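## Task

Take the blue rack holding the tubes off the counter and set it on the desk, and take the empty yellow rack off the desk and set it on the counter; the route between them passes a door that swings shut by itself. At the end both racks must stand upright, every tube must sit fully down in a hole of the blue rack, and the door must be closed. A rack or tube reaching the floor means failure. Either robot or both may be used. Finish by opening the grippers and backing the robots away. A robot that topples or is left leaning means failure.

## Robot and tools

Robots: two identical Hello Robot Stretch 4 units, r1 and r2. Each has an omni-wheel base, a lift riding a vertical mast, an arm that telescopes straight out forward, a wrist with yaw, pitch and roll joints, a two-finger gripper, and four cameras on its body. Height is about 1.6 m; the base edge lies within 0.23 m of the base origin. Loose objects may occasionally get nudged by the scene itself.

Frames: every robot reports in its own base frame: origin on the floor below the base centre, x ahead, y to the left, z up. hand_pose is a fixed point between the open fingertips, in that frame; with all wrist joints at 0 its axes line up with the base axes, and its printed value may be slightly off. The odometry frame is the base frame as it was when the scene began. Because frames are per robot, the relative placement of r1 and r2 can only be judged from images, lidar_m and wrist_depth_mm.

execute_actions: argument actions is a list holding one action or nothing (nothing just returns state and pictures). The action is an object keyed "r1" and/or "r2"; each robot gets its own entry. Inside it: "base" with exactly one of translate_m (metres, -2 to 2, positive forward), strafe_m (metres, -2 to 2, positive left) or rotate_rad (radians, -3.2 to 3.2, positive counter-clockwise seen from above). These are offsets from where the base last measured itself in the latest reported state, not poses. "joints" holds absolute targets by name: lift_m 0 to 1.2; arm_m 0 to 0.55 (extension); wrist_yaw_rad -1.134 to 4.276 (0 ahead, positive left, 3.14 stowed backward, above 3.4 the arm may block); wrist_pitch_rad -1.117 to 4.259 (0 level, 1.57 pointing down); wrist_roll_rad -1.117 to 4.259 (0 fingers level, positive turns clockwise viewed from behind); gripper_m -0.038 to 0.141 (fingertip gap; negative means fingers pressing together). Done tolerances: ±0.004 for lift, arm, gripper; ±0.02 yaw and roll; ±0.05 pitch. Optional "pace": "slow", "default", "fast", "max" (base up to 0.1/0.3/0.4/0.6 m/s and 1/2/3/4 rad/s; with lift above 0.2 at the start of a base move, speed is reduced, down to 0.3 m/s and 1 rad/s at lift 1.2). Optional "contact_limits": {"arm_m": 0 to 0.75}, how much force the arm may use before a contact_stop; default 0.5. Alternatively a robot's entry may be only {"end_of_arm": "enable_torque"}, which re-powers wrist or gripper motors that cut out. All motions in one action begin together. A robot or joint left out may keep pushing toward its earlier target. Joint targets outside range are clipped (reported); any other bad value or unknown key rejects the whole call. The cameras argument lists which images to return (null or "all" means all, [] none). If a result reports a stop, remaining motion calls in that same reply are skipped.

wait: seconds from 0 to 10; returns state and images without commanding anything. zoom_image: camera name and region [x0, y0, x1, y1] in pixels of that camera's latest full image, top-left origin, at most 504 by 504. finished_scene: scene number 1 or 2; ends that scene permanently and reveals the next task. Do not end without a tool call.

Result lines: base_status and joint_status tell how each motion ended: done; off_target (came to rest short, may still push); contact_stop_at_<key> (met something; that part goes slack, a slack lift may sag under load and slack wheels may roll); limit_stop_at_<name>, including limit_stop_at_tilt (lean over 6 degrees, lift, arm and wheels go slack until it eases) and limit_stop_at_own_body (wrist or arm about to hit the robot, especially with pitch below -0.2 and large roll); time_out; torque_fault (wrist motor overloaded and limp until enable_torque). on_its_own covers what was not commanded; "held at" is a target, not a position. base_odometry counts wheel turns, so slip shows as travel; heading runs -3.142 to 3.142. If turned_by_wheels and turned_by_imu differ by over about 0.1 rad, something was hit or slipped. base_tilt gives forward and right lean in degrees. motor_effort is percent of maximum, signed toward higher joint values, peak in brackets; wheel_0 to wheel_2 positive means turning right; an unusual resting effort suggests load or pushing. lidar_m gives 12 distances in metres, 30-degree sectors counter-clockwise from straight ahead (4th left, 7th behind, 10th right); "-" means nothing seen or closer than 0.25 m; it sees from about 0.15 m up, misses glass, thin legs and much behind. wrist_depth_mm is a 7 by 7 grid from top-left of median depths, 100 to 2000 mm. joint_positions gives current joint values. The pictures line names the images in order.

Cameras: r1_/r2_ head_camera (420x560 pinhole), head_left_camera and head_right_camera (420x672 fisheye), wrist_camera (616x392). Calibration gives K in image pixels and T_world_to_cam mapping the carrying robot's base frame into the camera frame; expect small errors, larger for the wrist camera when the arm is extended.

Gripping: command a gap smaller than the object; lower values squeeze harder and pull the item in. Grip is confirmed only by a clear gripper effort change, not by the gripper reading. Fingertips pressed on a surface can snag; lift up. To unfold at the start, send lift_m 0.4 with wrist_yaw_rad 0.

Avoid: any robot-to-robot contact (a hard press fails everything; once bases touch, even millimetres more is hard); turning or driving with over 1 kg held and arm_m above 0.2, worse at fast paces; steady hard pushes or pulls with a high gripper; over about 2 kg in a level gripper; dropping racks or tubes. Two robots sharing a load can drift apart by up to 3 cm per metre, which can tip one. The simulation keeps running between replies while robots hold their last command.

Each tool is called after "Request:" by a JSON object that holds its "fn" and its "kwargs".

## Session

Request:
{"fn": "execute_actions", "kwargs": {"actions": []}}

Scene clock: 0.00 s.
r1.base_odometry: x=+0.000 y=+0.000 heading=+0.000 (m, m, rad; r1's odometry frame)
r1.turned_by_wheels: +0.000 (rad since the last result)
r1.turned_by_imu: +0.000 (rad since the last result)
r1.base_tilt: forward=+0.1 right=+0.0 (deg)
r1.lidar_m: 1.16 1.17 1.36 1.20 1.19 1.46 0.94 0.96 0.90 0.80 0.80 1.01
r1.base_status: not commanded
r1.joint_positions: lift_m=+0.201 arm_m=-0.001 wrist_yaw_rad=+3.109 wrist_pitch_rad=-0.015 wrist_roll_rad=-0.014 gripper_m=+0.057
r1.joint_status: not commanded
r1.motor_effort: lift_m=+20 arm_m=+0 wrist_yaw_rad=-1 wrist_pitch_rad=-7 wrist_roll_rad=+0 gripper_m=-2 wheel_0=+0 wheel_1=+1 wheel_2=+0 (%)
r1.hand_pose: x=-0.1155 y=+0.0968 z=+0.3832 quat_wxyz=(+0.016, +0.007, -0.007, +1.000) (m; r1's base frame)
r1.wrist_depth_mm: - 137 - - - 1756 1336 / - 125 - - - 1756 1336 / - 127 187 - - 1756 1336 / 135 138 - - - 1808 1336 / 1060 - - - - 1756 1308 / 1025 1336 194 1397 197 1397 1182 / 891 904 976 - 917 904 946
r2.base_odometry: x=+0.000 y=+0.000 heading=+0.000 (m, m, rad; r2's odometry frame)
r2.turned_by_wheels: +0.000 (rad since the last result)
r2.turned_by_imu: +0.000 (rad since the last result)
r2.base_tilt: forward=+0.1 right=-0.6 (deg)
r2.lidar_m: 1.89 1.94 1.66 1.51 1.09 0.71 0.66 0.71 0.92 1.55 1.58 1.94
r2.base_status: not commanded
r2.joint_positions: lift_m=+0.129 arm_m=+0.000 wrist_yaw_rad=+3.172 wrist_pitch_rad=+0.002 wrist_roll_rad=+0.020 gripper_m=+0.057
r2.joint_status: not commanded
r2.motor_effort: lift_m=+21 arm_m=-1 wrist_yaw_rad=+2 wrist_pitch_rad=-6 wrist_roll_rad=-1 gripper_m=-1 wheel_0=+0 wheel_1=+0 wheel_2=+0 (%)
r2.hand_pose: x=-0.1197 y=+0.0785 z=+0.3062 quat_wxyz=(-0.015, -0.001, +0.010, +1.000) (m; r2's base frame)
r2.wrist_depth_mm: - - 138 809 820 820 820 / - - 138 820 820 831 854 / - 112 139 820 820 842 831 / 143 140 193 831 809 842 842 / 213 809 809 820 831 831 831 / 213 809 198 809 212 831 831 / 213 300 750 - 768 715 788
pictures: r1_head_camera, r1_head_left_camera, r1_head_right_camera, r1_wrist_camera, r2_head_camera, r2_head_left_camera, r2_head_right_camera, r2_wrist_camera
Images, in order (width x height): r1_head_camera 420x560, r1_head_left_camera 420x672, r1_head_right_camera 420x672, r1_wrist_camera 616x392, r2_head_camera 420x560, r2_head_left_camera 420x672, r2_head_right_camera 420x672, r2_wrist_camera 616x392.

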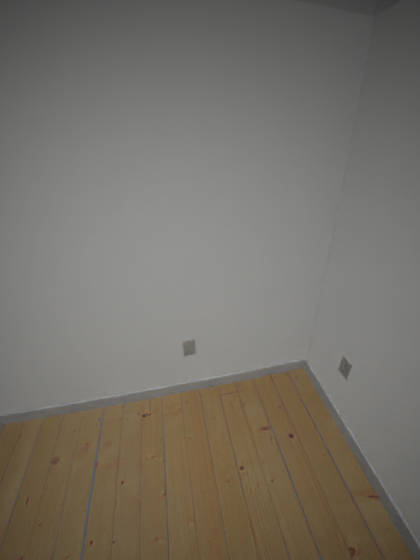

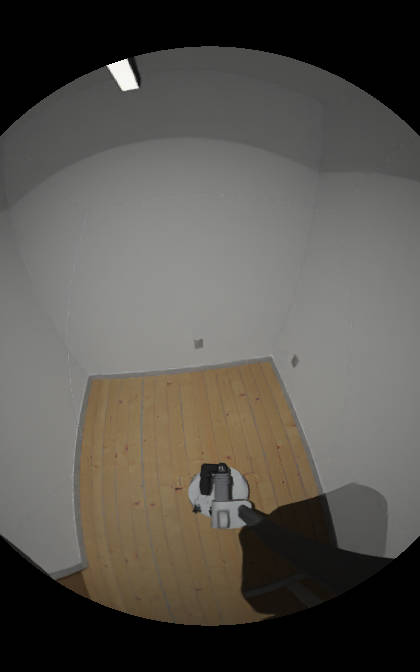

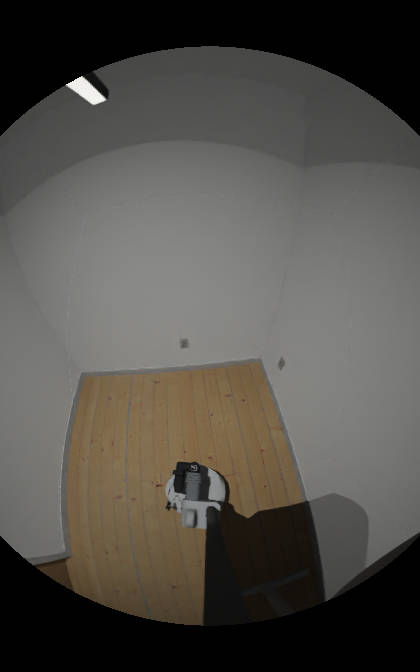

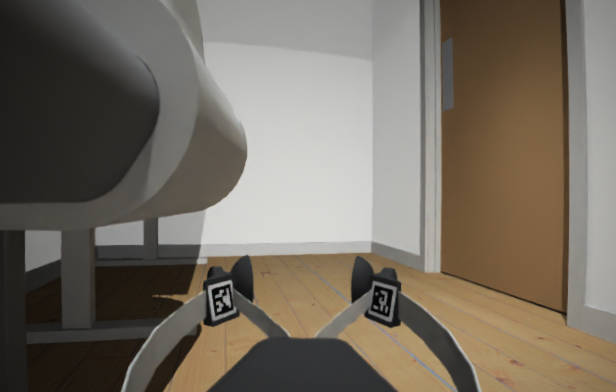

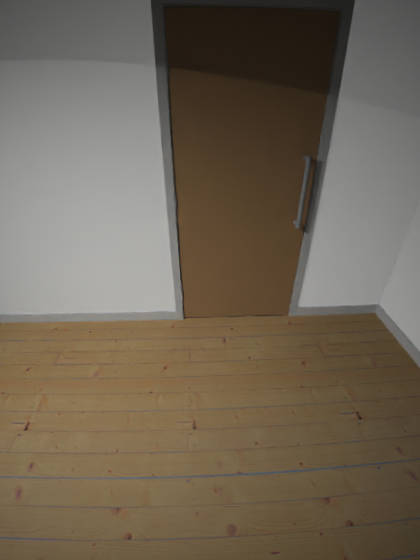

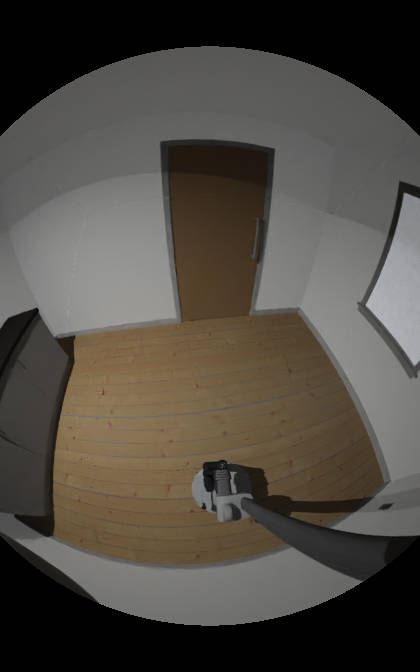

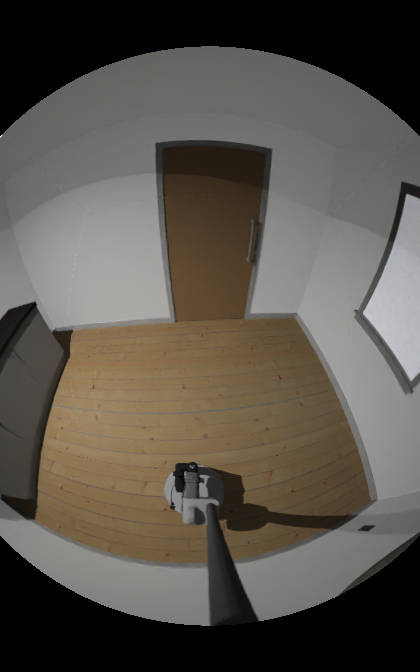

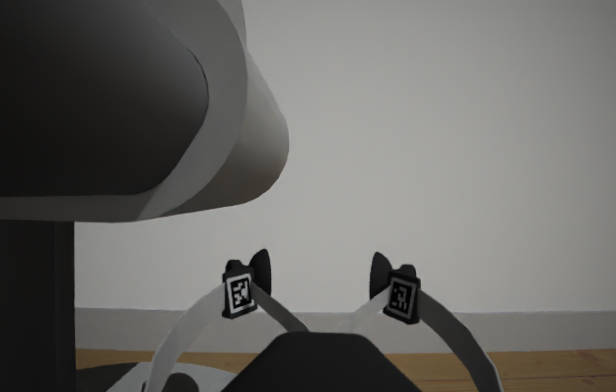

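Request:
{"fn": "execute_actions", "kwargs": {"actions": [{"r1":{"base":{"rotate_rad":-2.9},"joints":{"lift_m":0.8,"wrist_yaw_rad":0,"gripper_m":0.14}},"r2":{"base":{"rotate_rad":1.57},"joints":{"lift_m":0.95,"wrist_yaw_rad":0,"gripper_m":0.14}}}]}}

Scene clock: 5.73 s.
r1.base_odometry: x=+0.000 y=+0.000 heading=-2.900 (m, m, rad; r1's odometry frame)
r1.turned_by_wheels: -2.900 (rad since the last result)
r1.turned_by_imu: -2.957 (rad since the last result)
r1.base_tilt: forward=+0.1 right=+0.1 (deg)
r1.lidar_m: 0.94 0.98 0.84 0.80 0.85 1.19 1.16 1.25 1.24 1.19 1.28 1.96
r1.base_status: done
r1.joint_positions: lift_m=+0.800 arm_m=-0.001 wrist_yaw_rad=+0.000 wrist_pitch_rad=-0.015 wrist_roll_rad=-0.014 gripper_m=+0.140
r1.joint_status: all done
r1.motor_effort: lift_m=+22(24) arm_m=+0(0) wrist_yaw_rad=-2(9) wrist_pitch_rad=-6(6) wrist_roll_rad=-1(1) gripper_m=+0(6) wheel_0=+1(8) wheel_1=+1(9) wheel_2=+1(7) (%)
r1.hand_pose: x=+0.4584 y=-0.0874 z=+0.9824 quat_wxyz=(+1.000, -0.007, -0.008, +0.000) (m; r1's base frame)
r1.wrist_depth_mm: 1118 1618 - - - - 1661 / 1118 1618 - - - - 1708 / 1138 1661 - - - - 1661 / 1160 1661 - - - - 1661 / 1160 1576 1983 - - - 1708 / 946 820 820 1229 - - 1661 / 991 750 759 - - - 1708
r2.base_odometry: x=+0.000 y=+0.000 heading=+1.570 (m, m, rad; r2's odometry frame)
r2.turned_by_wheels: +1.570 (rad since the last result)
r2.turned_by_imu: +1.544 (rad since the last result)
r2.base_tilt: forward=+0.1 right=-0.6 (deg)
r2.lidar_m: 1.49 1.07 0.71 0.68 0.70 0.91 1.56 1.59 1.99 1.88 1.93 1.66
r2.base_status: done
r2.joint_positions: lift_m=+0.950 arm_m=+0.000 wrist_yaw_rad=+0.000 wrist_pitch_rad=+0.002 wrist_roll_rad=+0.020 gripper_m=+0.140
r2.joint_status: all done
r2.motor_effort: lift_m=+24(25) arm_m=-1(1) wrist_yaw_rad=+1(3) wrist_pitch_rad=-6(7) wrist_roll_rad=-2(1) gripper_m=+1(2) wheel_0=+0(6) wheel_1=+0(6) wheel_2=+1(6) (%)
r2.hand_pose: x=+0.4598 y=-0.0874 z=+1.1274 quat_wxyz=(+1.000, +0.010, +0.001, +0.000) (m; r2's base frame)
r2.wrist_depth_mm: 1255 1863 1983 1983 - - - / 1229 1921 1921 1921 - - - / 1205 1921 1921 1983 1983 - - / 1255 1983 1921 1983 1983 - - / 1229 1708 1537 1618 1499 1661 - / 1229 1308 1308 1397 1397 211 1464 / 1281 1336 1336 - 1397 1430 1464
pictures: r1_head_camera, r1_head_left_camera, r1_head_right_camera, r1_wrist_camera, r2_head_camera, r2_head_left_camera, r2_head_right_camera, r2_wrist_camera
camera_calibration (this result's frames):
r1_wrist_camera: T_world_to_cam=[[-0.00977035, -0.999215, 0.0383827, -0.131286], [0.0253821, -0.03862, -0.998932, 1.02223], [0.99963, -0.00878567, 0.0257395, -0.258781], [0, 0, 0, 1]] pos_world=[0.231457, -0.0939782, 1.03284]
r2_wrist_camera: T_world_to_cam=[[0.0387669, -0.999231, -0.00586841, -0.0876729], [-0.017454, 0.00519479, -0.999834, 1.18767], [0.999096, 0.0388629, -0.0172392, -0.20747], [0, 0, 0, 1]] pos_world=[0.231411, -0.0857123, 1.18338]
Images, in order (width x height): r1_head_camera 420x560, r1_head_left_camera 420x672, r1_head_right_camera 420x672, r1_wrist_camera 616x392, r2_head_camera 420x560, r2_head_left_camera 420x672, r2_head_right_camera 420x672, r2_wrist_camera 616x392.

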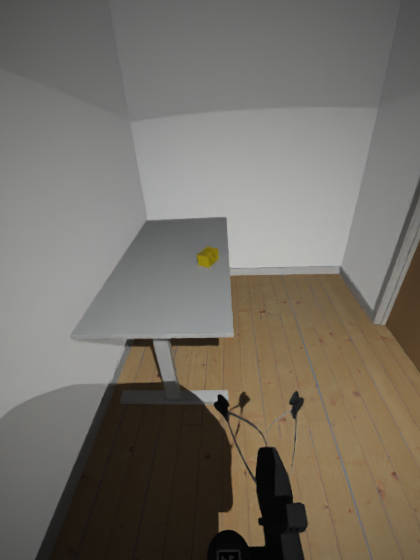

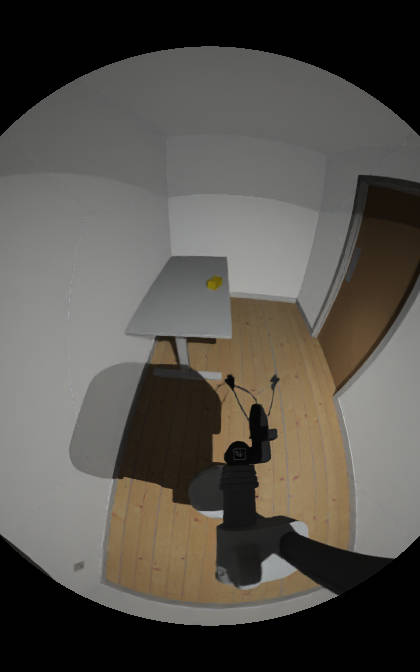

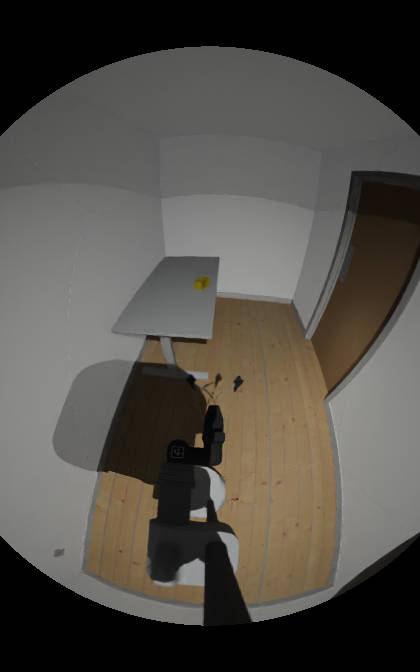

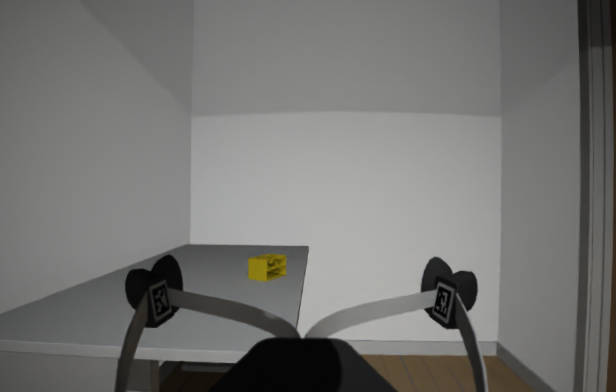

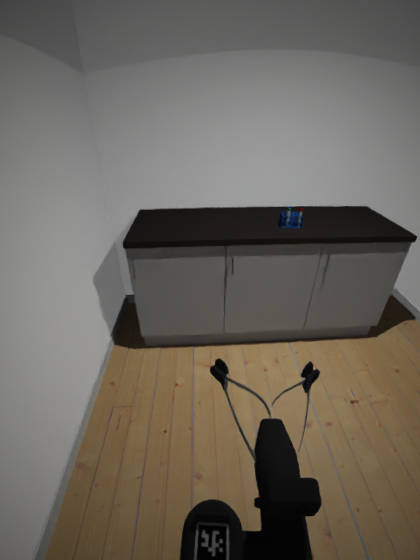

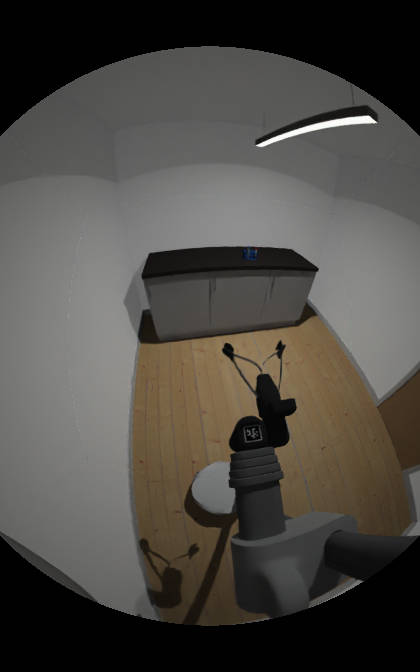

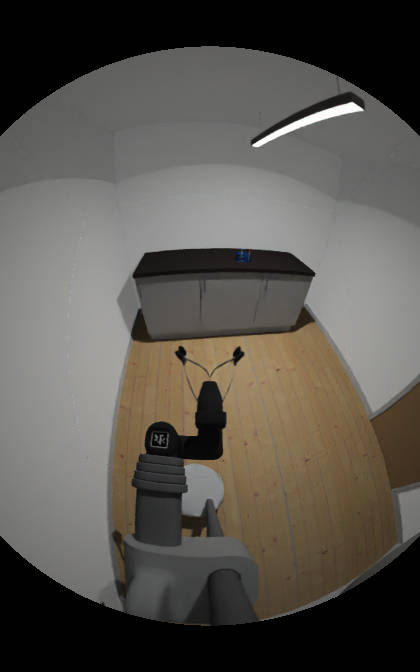

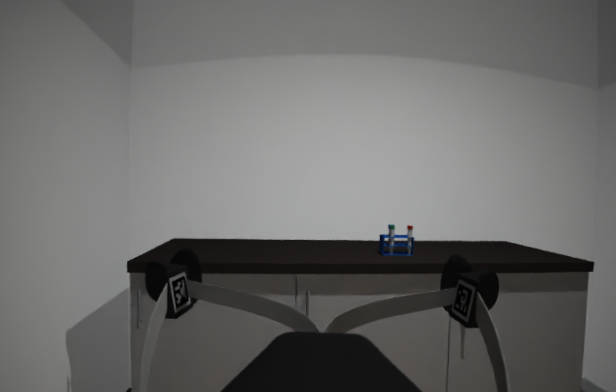

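Request:
{"fn": "zoom_image", "kwargs": {"camera": "r2_wrist_camera", "region": [350, 200, 450, 270]}}

Request:
{"fn": "zoom_image", "kwargs": {"camera": "r1_wrist_camera", "region": [220, 230, 320, 300]}}

Request:
{"fn": "zoom_image", "kwargs": {"camera": "r1_head_camera", "region": [170, 220, 250, 290]}}

Request:
{"fn": "zoom_image", "kwargs": {"camera": "r2_head_camera", "region": [250, 190, 330, 250]}}

Region (350, 200, 450, 270) of r2_wrist_camera's 616x392 image, scaled by 5.040; it fills the top 353 rows of this view, and the rest is white.

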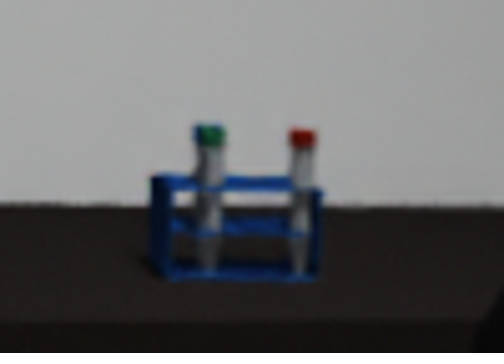

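Region (220, 230, 320, 300) of r1_wrist_camera's 616x392 image, scaled by 5.040; it fills the top 353 rows of this view, and the rest is white.

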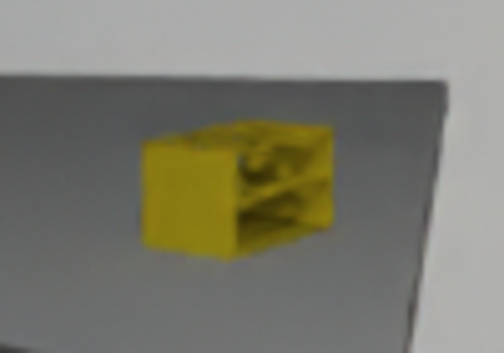

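Region (170, 220, 250, 290) of r1_head_camera's 420x560 image, scaled by 6.300, with more detail than that image has; it fills the top 441 rows of this view, and the rest is white.

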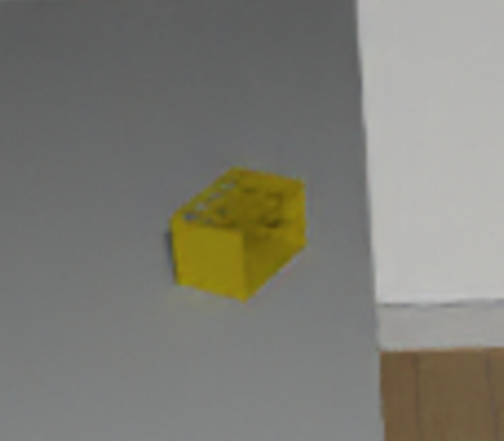

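Region (250, 190, 330, 250) of r2_head_camera's 420x560 image, scaled by 6.300, with more detail than that image has; it fills the top 378 rows of this view, and the rest is white.

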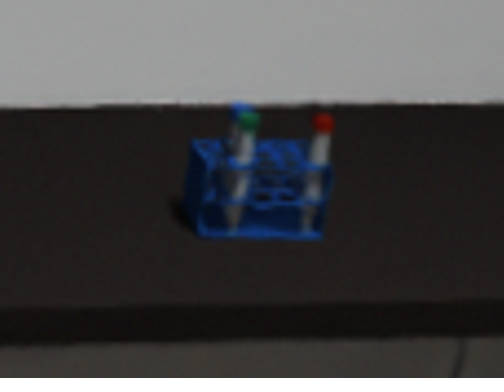

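Request:
{"fn": "execute_actions", "kwargs": {"actions": [{"r1":{"base":{"rotate_rad":1.03}},"r2":{"base":{"strafe_m":-0.33}}}], "cameras": []}}

Request:
{"fn": "execute_actions", "kwargs": {"actions": [{"r1":{"base":{"strafe_m":-1.3}},"r2":{"base":{"translate_m":0.85},"joints":{"lift_m":0.85}}}], "cameras": ["r1_head_camera","r1_wrist_camera","r2_head_camera","r2_wrist_camera"]}}

Scene clock: 23.40 s.
r1.base_odometry: x=+0.000 y=+0.000 heading=-1.870 (m, m, rad; r1's odometry frame)
r1.turned_by_wheels: +1.030 (rad since the last result)
r1.turned_by_imu: +1.051 (rad since the last result)
r1.base_tilt: forward=+0.1 right=+0.0 (deg)
r1.lidar_m: 0.83 0.81 0.86 1.20 1.17 1.23 1.23 1.21 1.28 1.93 0.93 0.99
r1.base_status: done
r1.joint_positions: lift_m=+0.800 arm_m=-0.001 wrist_yaw_rad=+0.000 wrist_pitch_rad=-0.015 wrist_roll_rad=-0.014 gripper_m=+0.140
r1.joint_status: not commanded
r1.motor_effort: lift_m=+21(22) arm_m=+0(0) wrist_yaw_rad=+0(0) wrist_pitch_rad=-6(6) wrist_roll_rad=-1(1) gripper_m=+0(1) wheel_0=-1(7) wheel_1=-1(7) wheel_2=-1(7) (%)
r1.hand_pose: x=+0.4584 y=-0.0874 z=+0.9825 quat_wxyz=(+1.000, -0.007, -0.008, +0.000) (m; r1's base frame)
r1.wrist_depth_mm: 521 580 647 732 854 1008 1229 / 525 580 640 732 842 991 1182 / 525 574 654 732 854 1008 1182 / 525 585 654 732 842 991 1182 / 530 574 654 741 842 991 1205 / 530 559 634 715 798 904 976 / 521 580 634 - 866 960 699
r2.base_odometry: x=+0.330 y=+0.000 heading=+1.570 (m, m, rad; r2's odometry frame)
r2.turned_by_wheels: +0.000 (rad since the last result)
r2.turned_by_imu: +0.002 (rad since the last result)
r2.base_tilt: forward=+0.1 right=-0.6 (deg)
r2.lidar_m: 1.55 1.58 1.06 0.97 1.01 1.32 1.53 1.56 1.69 1.58 1.60 1.68
r2.base_status: done
r2.joint_positions: lift_m=+0.950 arm_m=+0.000 wrist_yaw_rad=+0.000 wrist_pitch_rad=+0.002 wrist_roll_rad=+0.020 gripper_m=+0.140
r2.joint_status: not commanded
r2.motor_effort: lift_m=+22(24) arm_m=-1(1) wrist_yaw_rad=+2(2) wrist_pitch_rad=-7(7) wrist_roll_rad=-1(1) gripper_m=-1(1) wheel_0=-1(8) wheel_1=+1(7) wheel_2=+0(0) (%)
r2.hand_pose: x=+0.4598 y=-0.0874 z=+1.1275 quat_wxyz=(+1.000, +0.010, +0.001, +0.000) (m; r2's base frame)
r2.wrist_depth_mm: 1756 1921 1921 1983 - - 1983 / 1708 1863 1921 1983 - - 1863 / 1708 1921 1983 - - - 1983 / 1756 1983 1983 - - - 1863 / 1618 1499 1537 1576 1618 - 1863 / 1464 1336 1366 1430 1430 212 1921 / 1430 1366 1366 - 1464 1464 1921
pictures: none
No camera images: the call's "cameras" was empty. Leave "cameras" out to get every camera's image.

Scene clock: 29.07 s.
r1.base_odometry: x=-1.242 y=+0.383 heading=-1.870 (m, m, rad; r1's odometry frame)
r1.turned_by_wheels: +0.000 (rad since the last result)
r1.turned_by_imu: +0.000 (rad since the last result)
r1.base_tilt: forward=+0.1 right=-0.1 (deg)
r1.lidar_m: 0.61 0.58 0.62 2.10 2.05 0.82 0.67 0.68 0.72 0.90 1.43 0.85
r1.base_status: done
r1.joint_positions: lift_m=+0.800 arm_m=-0.001 wrist_yaw_rad=+0.000 wrist_pitch_rad=-0.015 wrist_roll_rad=-0.014 gripper_m=+0.140
r1.joint_status: not commanded
r1.motor_effort: lift_m=+21(20) arm_m=+0(0) wrist_yaw_rad=-2(1) wrist_pitch_rad=-6(6) wrist_roll_rad=-1(0) gripper_m=+0(0) wheel_0=+1(8) wheel_1=-1(11) wheel_2=+0(0) (%)
r1.hand_pose: x=+0.4584 y=-0.0874 z=+0.9825 quat_wxyz=(+1.000, -0.007, -0.008, +0.000) (m; r1's base frame)
r1.wrist_depth_mm: 1008 1098 1255 1397 1618 1397 1138 / 1008 1098 1229 1397 1618 1397 1138 / 1008 1118 1255 1430 1618 1397 1138 / 1008 1118 1255 1397 1618 1366 1118 / 1008 1098 1255 1397 1576 1336 1138 / 931 798 820 991 831 831 976 / 654 640 654 - 661 750 1118
r2.base_odometry: x=+0.331 y=+0.850 heading=+1.570 (m, m, rad; r2's odometry frame)
r2.turned_by_wheels: +0.000 (rad since the last result)
r2.turned_by_imu: +0.001 (rad since the last result)
r2.base_tilt: forward=+0.1 right=-0.6 (deg)
r2.lidar_m: 0.69 0.72 0.93 1.06 1.09 1.45 2.39 2.39 1.62 1.50 1.16 0.79
r2.base_status: done
r2.joint_positions: lift_m=+0.850 arm_m=+0.000 wrist_yaw_rad=+0.000 wrist_pitch_rad=+0.002 wrist_roll_rad=+0.020 gripper_m=+0.140
r2.joint_status: all done
r2.motor_effort: lift_m=+18(22) arm_m=-1(1) wrist_yaw_rad=+2(2) wrist_pitch_rad=-7(7) wrist_roll_rad=-2(1) gripper_m=-1(2) wheel_0=-1(4) wheel_1=-1(5) wheel_2=+0(4) (%)
r2.hand_pose: x=+0.4598 y=-0.0874 z=+1.0278 quat_wxyz=(+1.000, +0.010, +0.001, +0.000) (m; r2's base frame)
r2.wrist_depth_mm: 1078 1098 1118 1118 1138 1182 1182 / 1098 1098 1118 1138 1160 1160 1205 / 1098 1118 1118 1118 1160 1205 1182 / 1098 1118 1118 1118 1160 1205 1229 / 891 931 976 831 1008 1042 1229 / 492 500 504 521 530 211 580 / 508 521 530 - 554 564 574
pictures: r1_head_camera, r1_wrist_camera, r2_head_camera, r2_wrist_camera
camera_calibration (this result's frames):
r1_wrist_camera: T_world_to_cam=[[-0.00978852, -0.999215, 0.0383824, -0.131287], [0.0254125, -0.0386204, -0.998931, 1.02235], [0.999629, -0.00880266, 0.0257706, -0.258818], [0, 0, 0, 1]] pos_world=[0.231456, -0.0939792, 1.03296]
r2_wrist_camera: T_world_to_cam=[[0.0385894, -0.999238, -0.0058684, -0.0882267], [-0.0174532, 0.00519788, -0.999834, 1.08813], [0.999103, 0.0386854, -0.0172393, -0.209188], [0, 0, 0, 1]] pos_world=[0.231396, -0.085723, 1.08383]
Images, in order (width x height): r1_head_camera 420x560, r1_wrist_camera 616x392, r2_head_camera 420x560, r2_wrist_camera 616x392.

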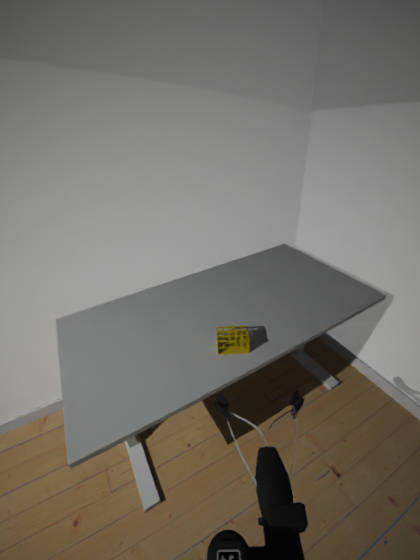

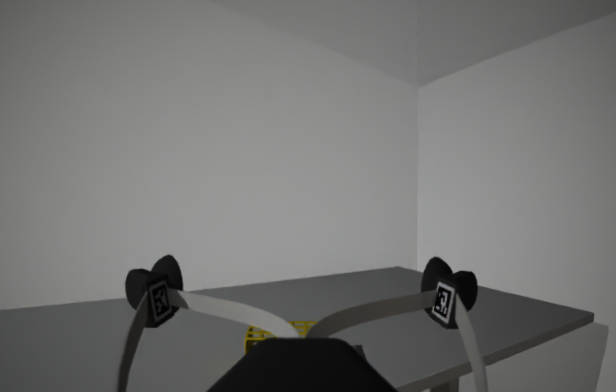

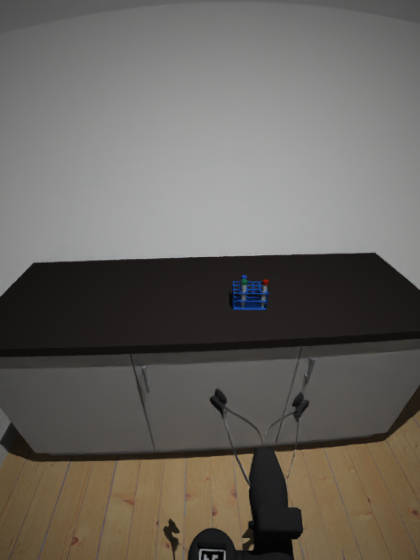

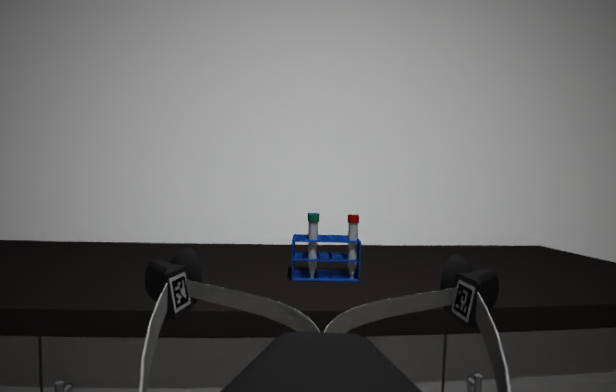

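Request:
{"fn": "execute_actions", "kwargs": {"actions": [{"r1":{"base":{"strafe_m":0.02},"joints":{"lift_m":0.63,"arm_m":0.12,"gripper_m":0.141,"wrist_roll_rad":0,"wrist_pitch_rad":0.03}},"r2":{"base":{"strafe_m":-0.012},"joints":{"lift_m":0.79,"arm_m":0.25,"gripper_m":0.141,"wrist_roll_rad":0,"wrist_pitch_rad":0.03}}}], "cameras": ["r1_head_camera","r1_wrist_camera","r2_head_camera","r2_wrist_camera"]}}

Scene clock: 40.83 s.
r1.base_odometry: x=-1.223 y=+0.377 heading=-1.870 (m, m, rad; r1's odometry frame)
r1.turned_by_wheels: +0.000 (rad since the last result)
r1.turned_by_imu: +0.000 (rad since the last result)
r1.base_tilt: forward=+0.1 right=+0.0 (deg)
r1.lidar_m: 0.60 0.58 0.62 2.07 2.08 0.86 0.66 0.69 0.74 0.91 1.44 0.83
r1.base_status: done
r1.joint_positions: lift_m=+0.630 arm_m=+0.119 wrist_yaw_rad=+0.000 wrist_pitch_rad=+0.032 wrist_roll_rad=+0.000 gripper_m=+0.141
r1.joint_status: all done
r1.motor_effort: lift_m=+17(18) arm_m=+5(6) wrist_yaw_rad=-1(0) wrist_pitch_rad=-6(7) wrist_roll_rad=+0(2) gripper_m=+1(0) wheel_0=+0(9) wheel_1=+0(8) wheel_2=+0(1) (%)
r1.hand_pose: x=+0.5783 y=-0.0874 z=+0.7991 quat_wxyz=(+1.000, +0.000, +0.016, +0.000) (m; r1's base frame)
r1.wrist_depth_mm: 917 976 1118 1255 1430 1281 1060 / 904 991 1098 1255 1464 1336 1098 / 917 1008 1138 1255 1464 1336 1118 / 917 1025 1138 1229 1464 1308 1098 / 654 676 676 580 668 654 759 / 370 319 327 379 424 1078 1098 / 271 293 340 - 1499 1255 1098
r2.base_odometry: x=+0.342 y=+0.850 heading=+1.570 (m, m, rad; r2's odometry frame)
r2.turned_by_wheels: +0.000 (rad since the last result)
r2.turned_by_imu: +0.001 (rad since the last result)
r2.base_tilt: forward=+0.1 right=-0.6 (deg)
r2.lidar_m: 0.71 0.73 0.94 1.08 1.11 1.43 2.39 2.36 1.59 1.48 1.16 0.77
r2.base_status: done
r2.joint_positions: lift_m=+0.790 arm_m=+0.249 wrist_yaw_rad=+0.000 wrist_pitch_rad=+0.032 wrist_roll_rad=+0.000 gripper_m=+0.141
r2.joint_status: all done
r2.motor_effort: lift_m=+18(19) arm_m=+5(5) wrist_yaw_rad=+2(3) wrist_pitch_rad=-7(8) wrist_roll_rad=-2(4) gripper_m=-1(0) wheel_0=+1(6) wheel_1=+0(7) wheel_2=-1(1) (%)
r2.hand_pose: x=+0.7083 y=-0.0874 z=+0.9591 quat_wxyz=(+1.000, +0.000, +0.016, +0.000) (m; r2's base frame)
r2.wrist_depth_mm: 831 854 854 878 904 904 904 / 842 854 866 878 904 904 931 / 854 854 866 891 917 904 931 / 854 854 878 904 904 931 960 / 455 477 504 455 484 580 597 / 272 263 265 304 278 211 322 / 254 260 266 - 276 283 290
pictures: r1_head_camera, r1_wrist_camera, r2_head_camera, r2_wrist_camera
camera_calibration (this result's frames):
r1_wrist_camera: T_world_to_cam=[[-0.00837293, -0.999644, 0.0253424, -0.113504], [-0.0218832, -0.0251541, -0.999444, 0.865057], [0.999725, -0.00892284, -0.0216648, -0.336145], [0, 0, 0, 1]] pos_world=[0.354033, -0.094703, 0.86017]
r2_wrist_camera: T_world_to_cam=[[0.0391324, -0.999156, 0.0125107, -0.116194], [-0.0477007, -0.0143739, -0.998758, 1.04246], [0.998095, 0.038487, -0.0482229, -0.428238], [0, 0, 0, 1]] pos_world=[0.481695, -0.08463, 1.02197]
Images, in order (width x height): r1_head_camera 420x560, r1_wrist_camera 616x392, r2_head_camera 420x560, r2_wrist_camera 616x392.

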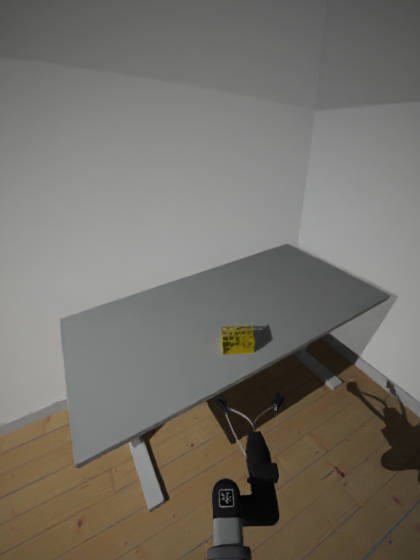

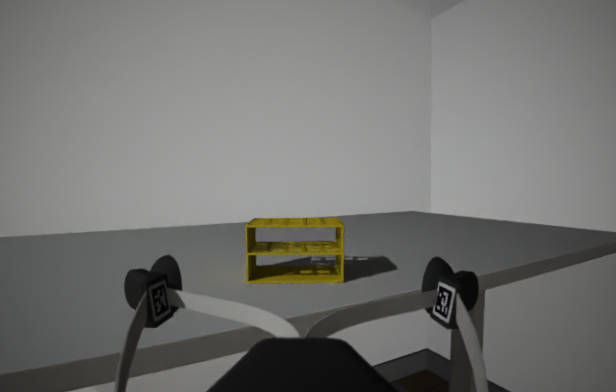

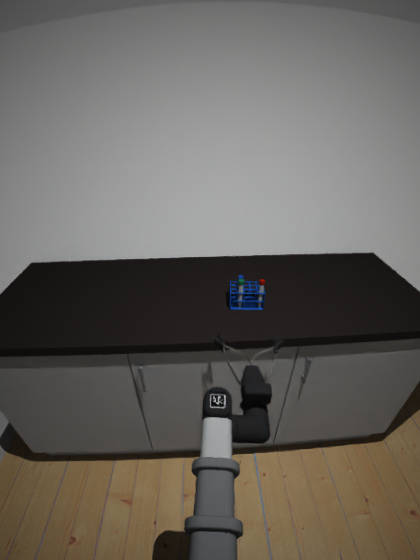

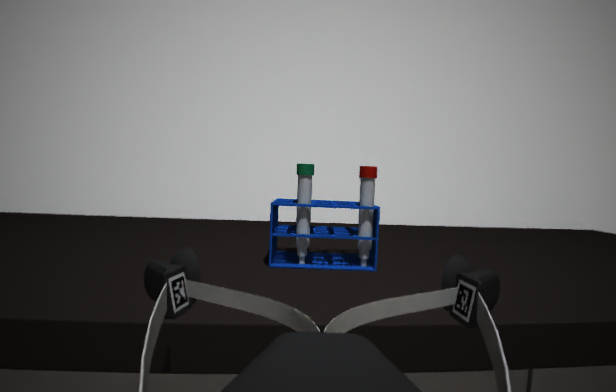

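Request:
{"fn": "execute_actions", "kwargs": {"actions": [{"r1":{"base":{"strafe_m":0.005},"joints":{"lift_m":0.612,"arm_m":0.31}},"r2":{"joints":{"arm_m":0.41,"wrist_roll_rad":0.025}}}], "cameras": ["r1_head_camera","r1_wrist_camera","r2_head_camera","r2_wrist_camera"]}}

Scene clock: 46.77 s.
r1.base_odometry: x=-1.218 y=+0.376 heading=-1.870 (m, m, rad; r1's odometry frame)
r1.turned_by_wheels: +0.000 (rad since the last result)
r1.turned_by_imu: +0.000 (rad since the last result)
r1.base_tilt: forward=+0.1 right=+0.0 (deg)
r1.lidar_m: 0.59 0.57 0.61 2.07 2.08 0.86 0.68 0.69 0.74 0.91 1.45 0.80
r1.base_status: done
r1.joint_positions: lift_m=+0.612 arm_m=+0.309 wrist_yaw_rad=+0.000 wrist_pitch_rad=+0.032 wrist_roll_rad=+0.000 gripper_m=+0.141
r1.joint_status: all done
r1.motor_effort: lift_m=+17(20) arm_m=+6(6) wrist_yaw_rad=+0(0) wrist_pitch_rad=-6(6) wrist_roll_rad=+0(0) gripper_m=+1(1) wheel_0=+1(9) wheel_1=-1(8) wheel_2=+0(5) (%)
r1.hand_pose: x=+0.7683 y=-0.0874 z=+0.7811 quat_wxyz=(+1.000, +0.000, +0.016, +0.000) (m; r1's base frame)
r1.wrist_depth_mm: 768 842 946 1060 1229 1229 1008 / 768 854 946 1060 1255 1229 1008 / 768 866 960 1078 1229 1255 1008 / 778 866 946 1078 1205 1205 1025 / 564 569 442 330 500 564 554 / 322 276 278 320 277 277 317 / 229 225 241 - 227 245 991
r2.base_odometry: x=+0.342 y=+0.850 heading=+1.570 (m, m, rad; r2's odometry frame)
r2.turned_by_wheels: +0.000 (rad since the last result)
r2.turned_by_imu: +0.001 (rad since the last result)
r2.base_tilt: forward=+0.1 right=-0.6 (deg)
r2.lidar_m: 0.69 0.73 0.93 1.06 1.10 1.42 2.38 2.36 1.61 1.48 1.15 0.77
r2.base_status: not commanded
r2.joint_positions: lift_m=+0.790 arm_m=+0.409 wrist_yaw_rad=+0.000 wrist_pitch_rad=+0.032 wrist_roll_rad=+0.025 gripper_m=+0.141
r2.joint_status: all done
r2.motor_effort: lift_m=+18(18) arm_m=+5(6) wrist_yaw_rad=+2(2) wrist_pitch_rad=-6(6) wrist_roll_rad=+0(2) gripper_m=+0(1) wheel_0=+1(1) wheel_1=+0(0) wheel_2=-1(1) (%)
r2.hand_pose: x=+0.8683 y=-0.0874 z=+0.9591 quat_wxyz=(+1.000, +0.012, +0.016, +0.000) (m; r2's base frame)
r2.wrist_depth_mm: 683 699 707 715 741 741 768 / 691 707 715 723 741 741 759 / 699 707 723 741 741 759 768 / 707 707 723 732 759 759 778 / 488 496 402 407 347 539 549 / 286 268 256 279 258 211 303 / 206 204 208 - 211 210 224
pictures: r1_head_camera, r1_wrist_camera, r2_head_camera, r2_wrist_camera
camera_calibration (this result's frames):
r1_wrist_camera: T_world_to_cam=[[-0.0084079, -0.999644, 0.0253175, -0.11142], [-0.0218851, -0.0251284, -0.999445, 0.851215], [0.999725, -0.00895731, -0.021666, -0.526471], [0, 0, 0, 1]] pos_world=[0.544019, -0.0947065, 0.842156]
r2_wrist_camera: T_world_to_cam=[[0.0383448, -0.999195, -0.0117675, -0.0984904], [-0.047675, 0.00993346, -0.998814, 1.05226], [0.998127, 0.0388603, -0.0472558, -0.588874], [0, 0, 0, 1]] pos_world=[0.641714, -0.0859799, 1.02203]
Images, in order (width x height): r1_head_camera 420x560, r1_wrist_camera 616x392, r2_head_camera 420x560, r2_wrist_camera 616x392.

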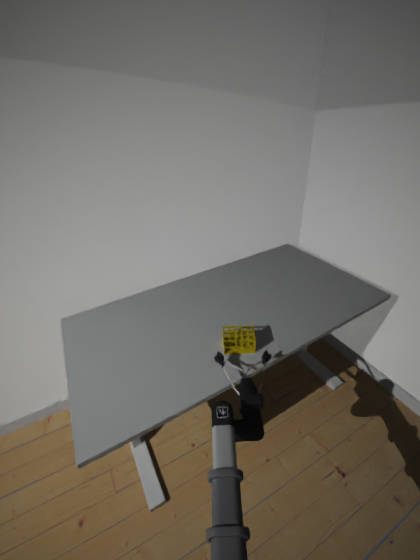

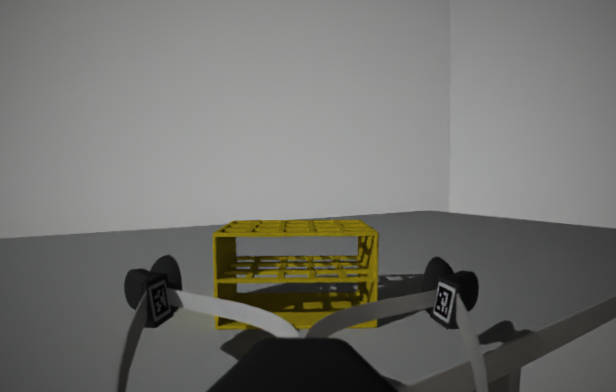

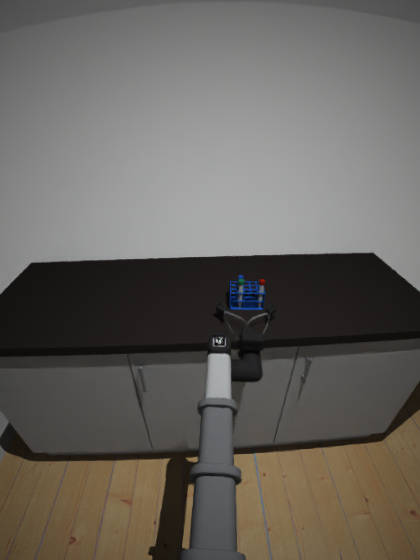

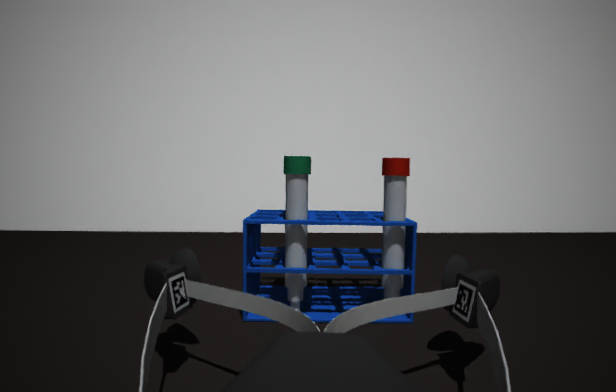

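Request:
{"fn": "execute_actions", "kwargs": {"actions": [{"r1":{"base":{"strafe_m":0.005},"joints":{"lift_m":0.603,"arm_m":0.37},"pace":"slow"},"r2":{"base":{"strafe_m":-0.006},"joints":{"arm_m":0.465,"lift_m":0.785},"pace":"slow"}}], "cameras": ["r1_wrist_camera","r2_wrist_camera"]}}

Scene clock: 56.60 s.
r1.base_odometry: x=-1.214 y=+0.374 heading=-1.870 (m, m, rad; r1's odometry frame)
r1.turned_by_wheels: +0.000 (rad since the last result)
r1.turned_by_imu: +0.001 (rad since the last result)
r1.base_tilt: forward=+0.1 right=+0.0 (deg)
r1.lidar_m: 0.61 0.56 1.46 2.06 2.08 0.86 0.68 0.70 0.74 0.92 1.46 0.80
r1.base_status: done
r1.joint_positions: lift_m=+0.603 arm_m=+0.369 wrist_yaw_rad=+0.000 wrist_pitch_rad=+0.032 wrist_roll_rad=+0.000 gripper_m=+0.141
r1.joint_status: all done
r1.motor_effort: lift_m=+17(16) arm_m=+6(6) wrist_yaw_rad=-1(1) wrist_pitch_rad=-6(6) wrist_roll_rad=+0(0) gripper_m=+0(1) wheel_0=-2(7) wheel_1=+3(6) wheel_2=+0(4) (%)
r1.hand_pose: x=+0.8283 y=-0.0874 z=+0.7721 quat_wxyz=(+1.000, +0.000, +0.016, +0.000) (m; r1's base frame)
r1.wrist_depth_mm: 715 788 878 1008 1160 1182 991 / 723 798 891 1008 1160 1205 976 / 723 798 904 1008 1182 1229 991 / 741 809 878 991 1160 1182 1008 / 525 530 296 407 402 525 512 / 296 254 229 293 233 253 291 / 211 208 219 - 209 206 209
r2.base_odometry: x=+0.348 y=+0.850 heading=+1.570 (m, m, rad; r2's odometry frame)
r2.turned_by_wheels: +0.000 (rad since the last result)
r2.turned_by_imu: +0.001 (rad since the last result)
r2.base_tilt: forward=+0.1 right=-0.6 (deg)
r2.lidar_m: 0.71 0.71 0.94 1.08 1.13 1.45 2.39 2.38 1.59 1.47 1.16 0.78
r2.base_status: done
r2.joint_positions: lift_m=+0.785 arm_m=+0.464 wrist_yaw_rad=+0.000 wrist_pitch_rad=+0.031 wrist_roll_rad=+0.025 gripper_m=+0.141
r2.joint_status: all done
r2.motor_effort: lift_m=+17(20) arm_m=+5(7) wrist_yaw_rad=+3(5) wrist_pitch_rad=-2(7) wrist_roll_rad=+0(0) gripper_m=+0(1) wheel_0=+0(5) wheel_1=-1(4) wheel_2=-1(1) (%)
r2.hand_pose: x=+0.9233 y=-0.0875 z=+0.9547 quat_wxyz=(+1.000, +0.012, +0.015, +0.000) (m; r2's base frame)
r2.wrist_depth_mm: 634 640 661 676 676 691 699 / 640 647 654 676 683 699 707 / 647 647 676 676 691 707 707 / 640 661 661 263 683 699 715 / 480 492 254 244 224 539 539 / 276 263 219 243 222 211 296 / 200 198 204 - 206 205 217
pictures: r1_wrist_camera, r2_wrist_camera
camera_calibration (this result's frames):
r1_wrist_camera: T_world_to_cam=[[-0.00842845, -0.999644, 0.0253175, -0.110677], [-0.0218856, -0.0251279, -0.999445, 0.843548], [0.999725, -0.00897786, -0.021666, -0.58663], [0, 0, 0, 1]] pos_world=[0.603997, -0.0947079, 0.833171]
r2_wrist_camera: T_world_to_cam=[[0.0377929, -0.999215, -0.0118538, -0.100222], [-0.0459815, 0.0101108, -0.998891, 1.04893], [0.998227, 0.038296, -0.0455633, -0.645648], [0, 0, 0, 1]] pos_world=[0.696522, -0.0860233, 1.01716]
Images, in order (width x height): r1_wrist_camera 616x392, r2_wrist_camera 616x392.

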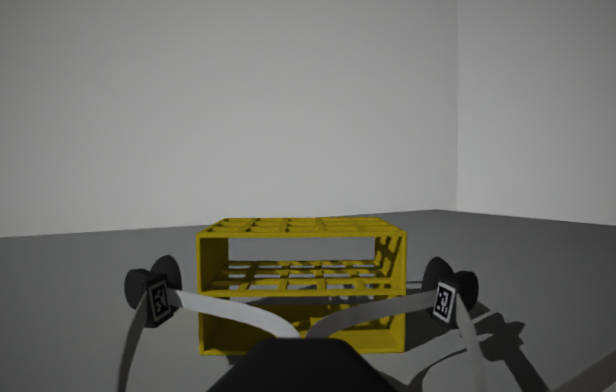

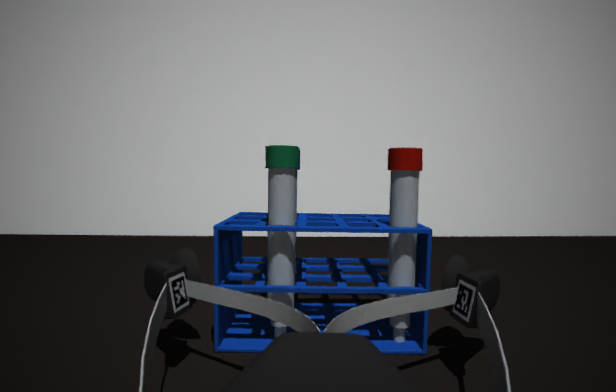

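Request:
{"fn": "execute_actions", "kwargs": {"actions": [{"r1":{"joints":{"arm_m":0.418},"pace":"slow"},"r2":{"joints":{"arm_m":0.51,"lift_m":0.794},"pace":"slow"}}], "cameras": ["r1_head_camera","r1_wrist_camera","r2_head_camera","r2_wrist_camera"]}}

Scene clock: 60.07 s.
r1.base_odometry: x=-1.214 y=+0.374 heading=-1.870 (m, m, rad; r1's odometry frame)
r1.turned_by_wheels: +0.000 (rad since the last result)
r1.turned_by_imu: +0.000 (rad since the last result)
r1.base_tilt: forward=+0.1 right=-0.1 (deg)
r1.lidar_m: 0.60 0.57 1.47 2.09 2.07 0.86 0.65 0.70 0.75 0.90 1.45 0.82
r1.base_status: not commanded
r1.joint_positions: lift_m=+0.603 arm_m=+0.417 wrist_yaw_rad=+0.000 wrist_pitch_rad=+0.032 wrist_roll_rad=+0.000 gripper_m=+0.141
r1.joint_status: all done
r1.motor_effort: lift_m=+17(17) arm_m=+6(6) wrist_yaw_rad=-2(1) wrist_pitch_rad=-6(6) wrist_roll_rad=+1(1) gripper_m=+1(0) wheel_0=-2(2) wheel_1=+3(3) wheel_2=+0(0) (%)
r1.hand_pose: x=+0.8763 y=-0.0874 z=+0.7721 quat_wxyz=(+1.000, +0.000, +0.016, +0.000) (m; r1's base frame)
r1.wrist_depth_mm: 683 759 842 946 1098 1182 960 / 691 759 866 946 1098 1182 976 / 691 759 854 976 1138 1205 976 / 699 768 854 991 1098 1138 991 / 525 530 232 268 234 517 508 / 294 254 213 210 208 253 290 / 210 208 204 - 204 207 209
r2.base_odometry: x=+0.348 y=+0.850 heading=+1.570 (m, m, rad; r2's odometry frame)
r2.turned_by_wheels: +0.000 (rad since the last result)
r2.turned_by_imu: +0.001 (rad since the last result)
r2.base_tilt: forward=+0.1 right=-0.6 (deg)
r2.lidar_m: 0.72 0.73 0.93 1.09 1.10 1.44 2.39 2.38 1.58 1.47 1.18 0.77
r2.base_status: not commanded
r2.joint_positions: lift_m=+0.794 arm_m=+0.509 wrist_yaw_rad=+0.000 wrist_pitch_rad=+0.032 wrist_roll_rad=+0.025 gripper_m=+0.141
r2.joint_status: all done
r2.motor_effort: lift_m=+24(24) arm_m=+5(5) wrist_yaw_rad=+2(3) wrist_pitch_rad=-6(6) wrist_roll_rad=+0(1) gripper_m=+0(3) wheel_0=+0(0) wheel_1=-1(1) wheel_2=-1(1) (%)
r2.hand_pose: x=+0.9683 y=-0.0875 z=+0.9627 quat_wxyz=(+1.000, +0.012, +0.016, +0.000) (m; r2's base frame)
r2.wrist_depth_mm: 591 603 615 627 634 640 654 / 597 609 615 627 634 640 661 / 609 609 621 634 634 654 654 / 603 615 627 634 647 661 676 / 508 521 251 247 250 559 559 / 293 277 198 201 200 211 315 / 213 211 209 - 202 217 230
pictures: r1_head_camera, r1_wrist_camera, r2_head_camera, r2_wrist_camera
camera_calibration (this result's frames):
r1_wrist_camera: T_world_to_cam=[[-0.00843528, -0.999644, 0.0253174, -0.110269], [-0.0218859, -0.0251277, -0.999445, 0.844598], [0.999725, -0.00898469, -0.0216661, -0.634609], [0, 0, 0, 1]] pos_world=[0.651989, -0.0947083, 0.833171]
r2_wrist_camera: T_world_to_cam=[[0.0380474, -0.999205, -0.0119118, -0.101939], [-0.0474984, 0.0100986, -0.99882, 1.06044], [0.998146, 0.0385683, -0.0470765, -0.688652], [0, 0, 0, 1]] pos_world=[0.741623, -0.0860065, 1.02556]
Images, in order (width x height): r1_head_camera 420x560, r1_wrist_camera 616x392, r2_head_camera 420x560, r2_wrist_camera 616x392.

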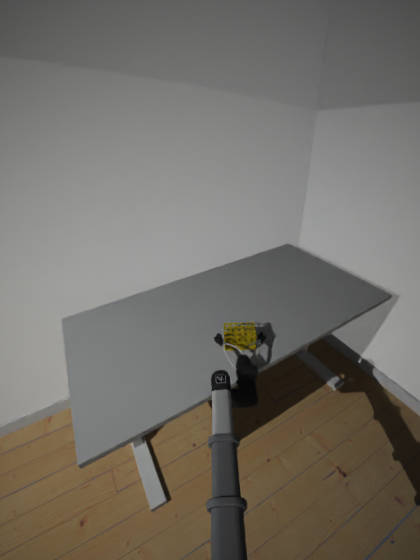

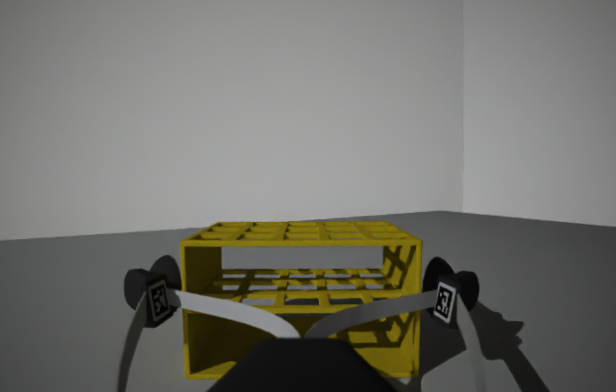

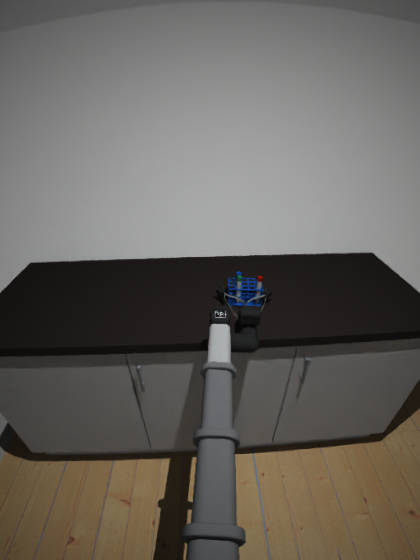

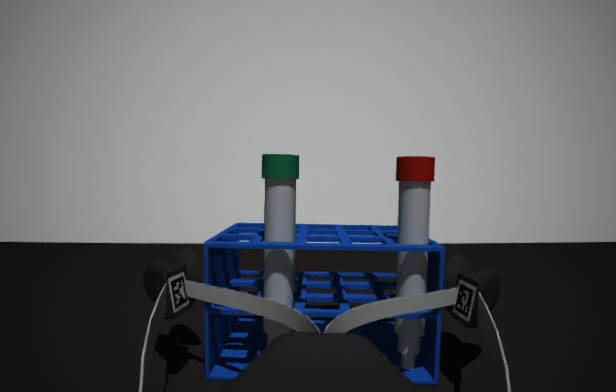

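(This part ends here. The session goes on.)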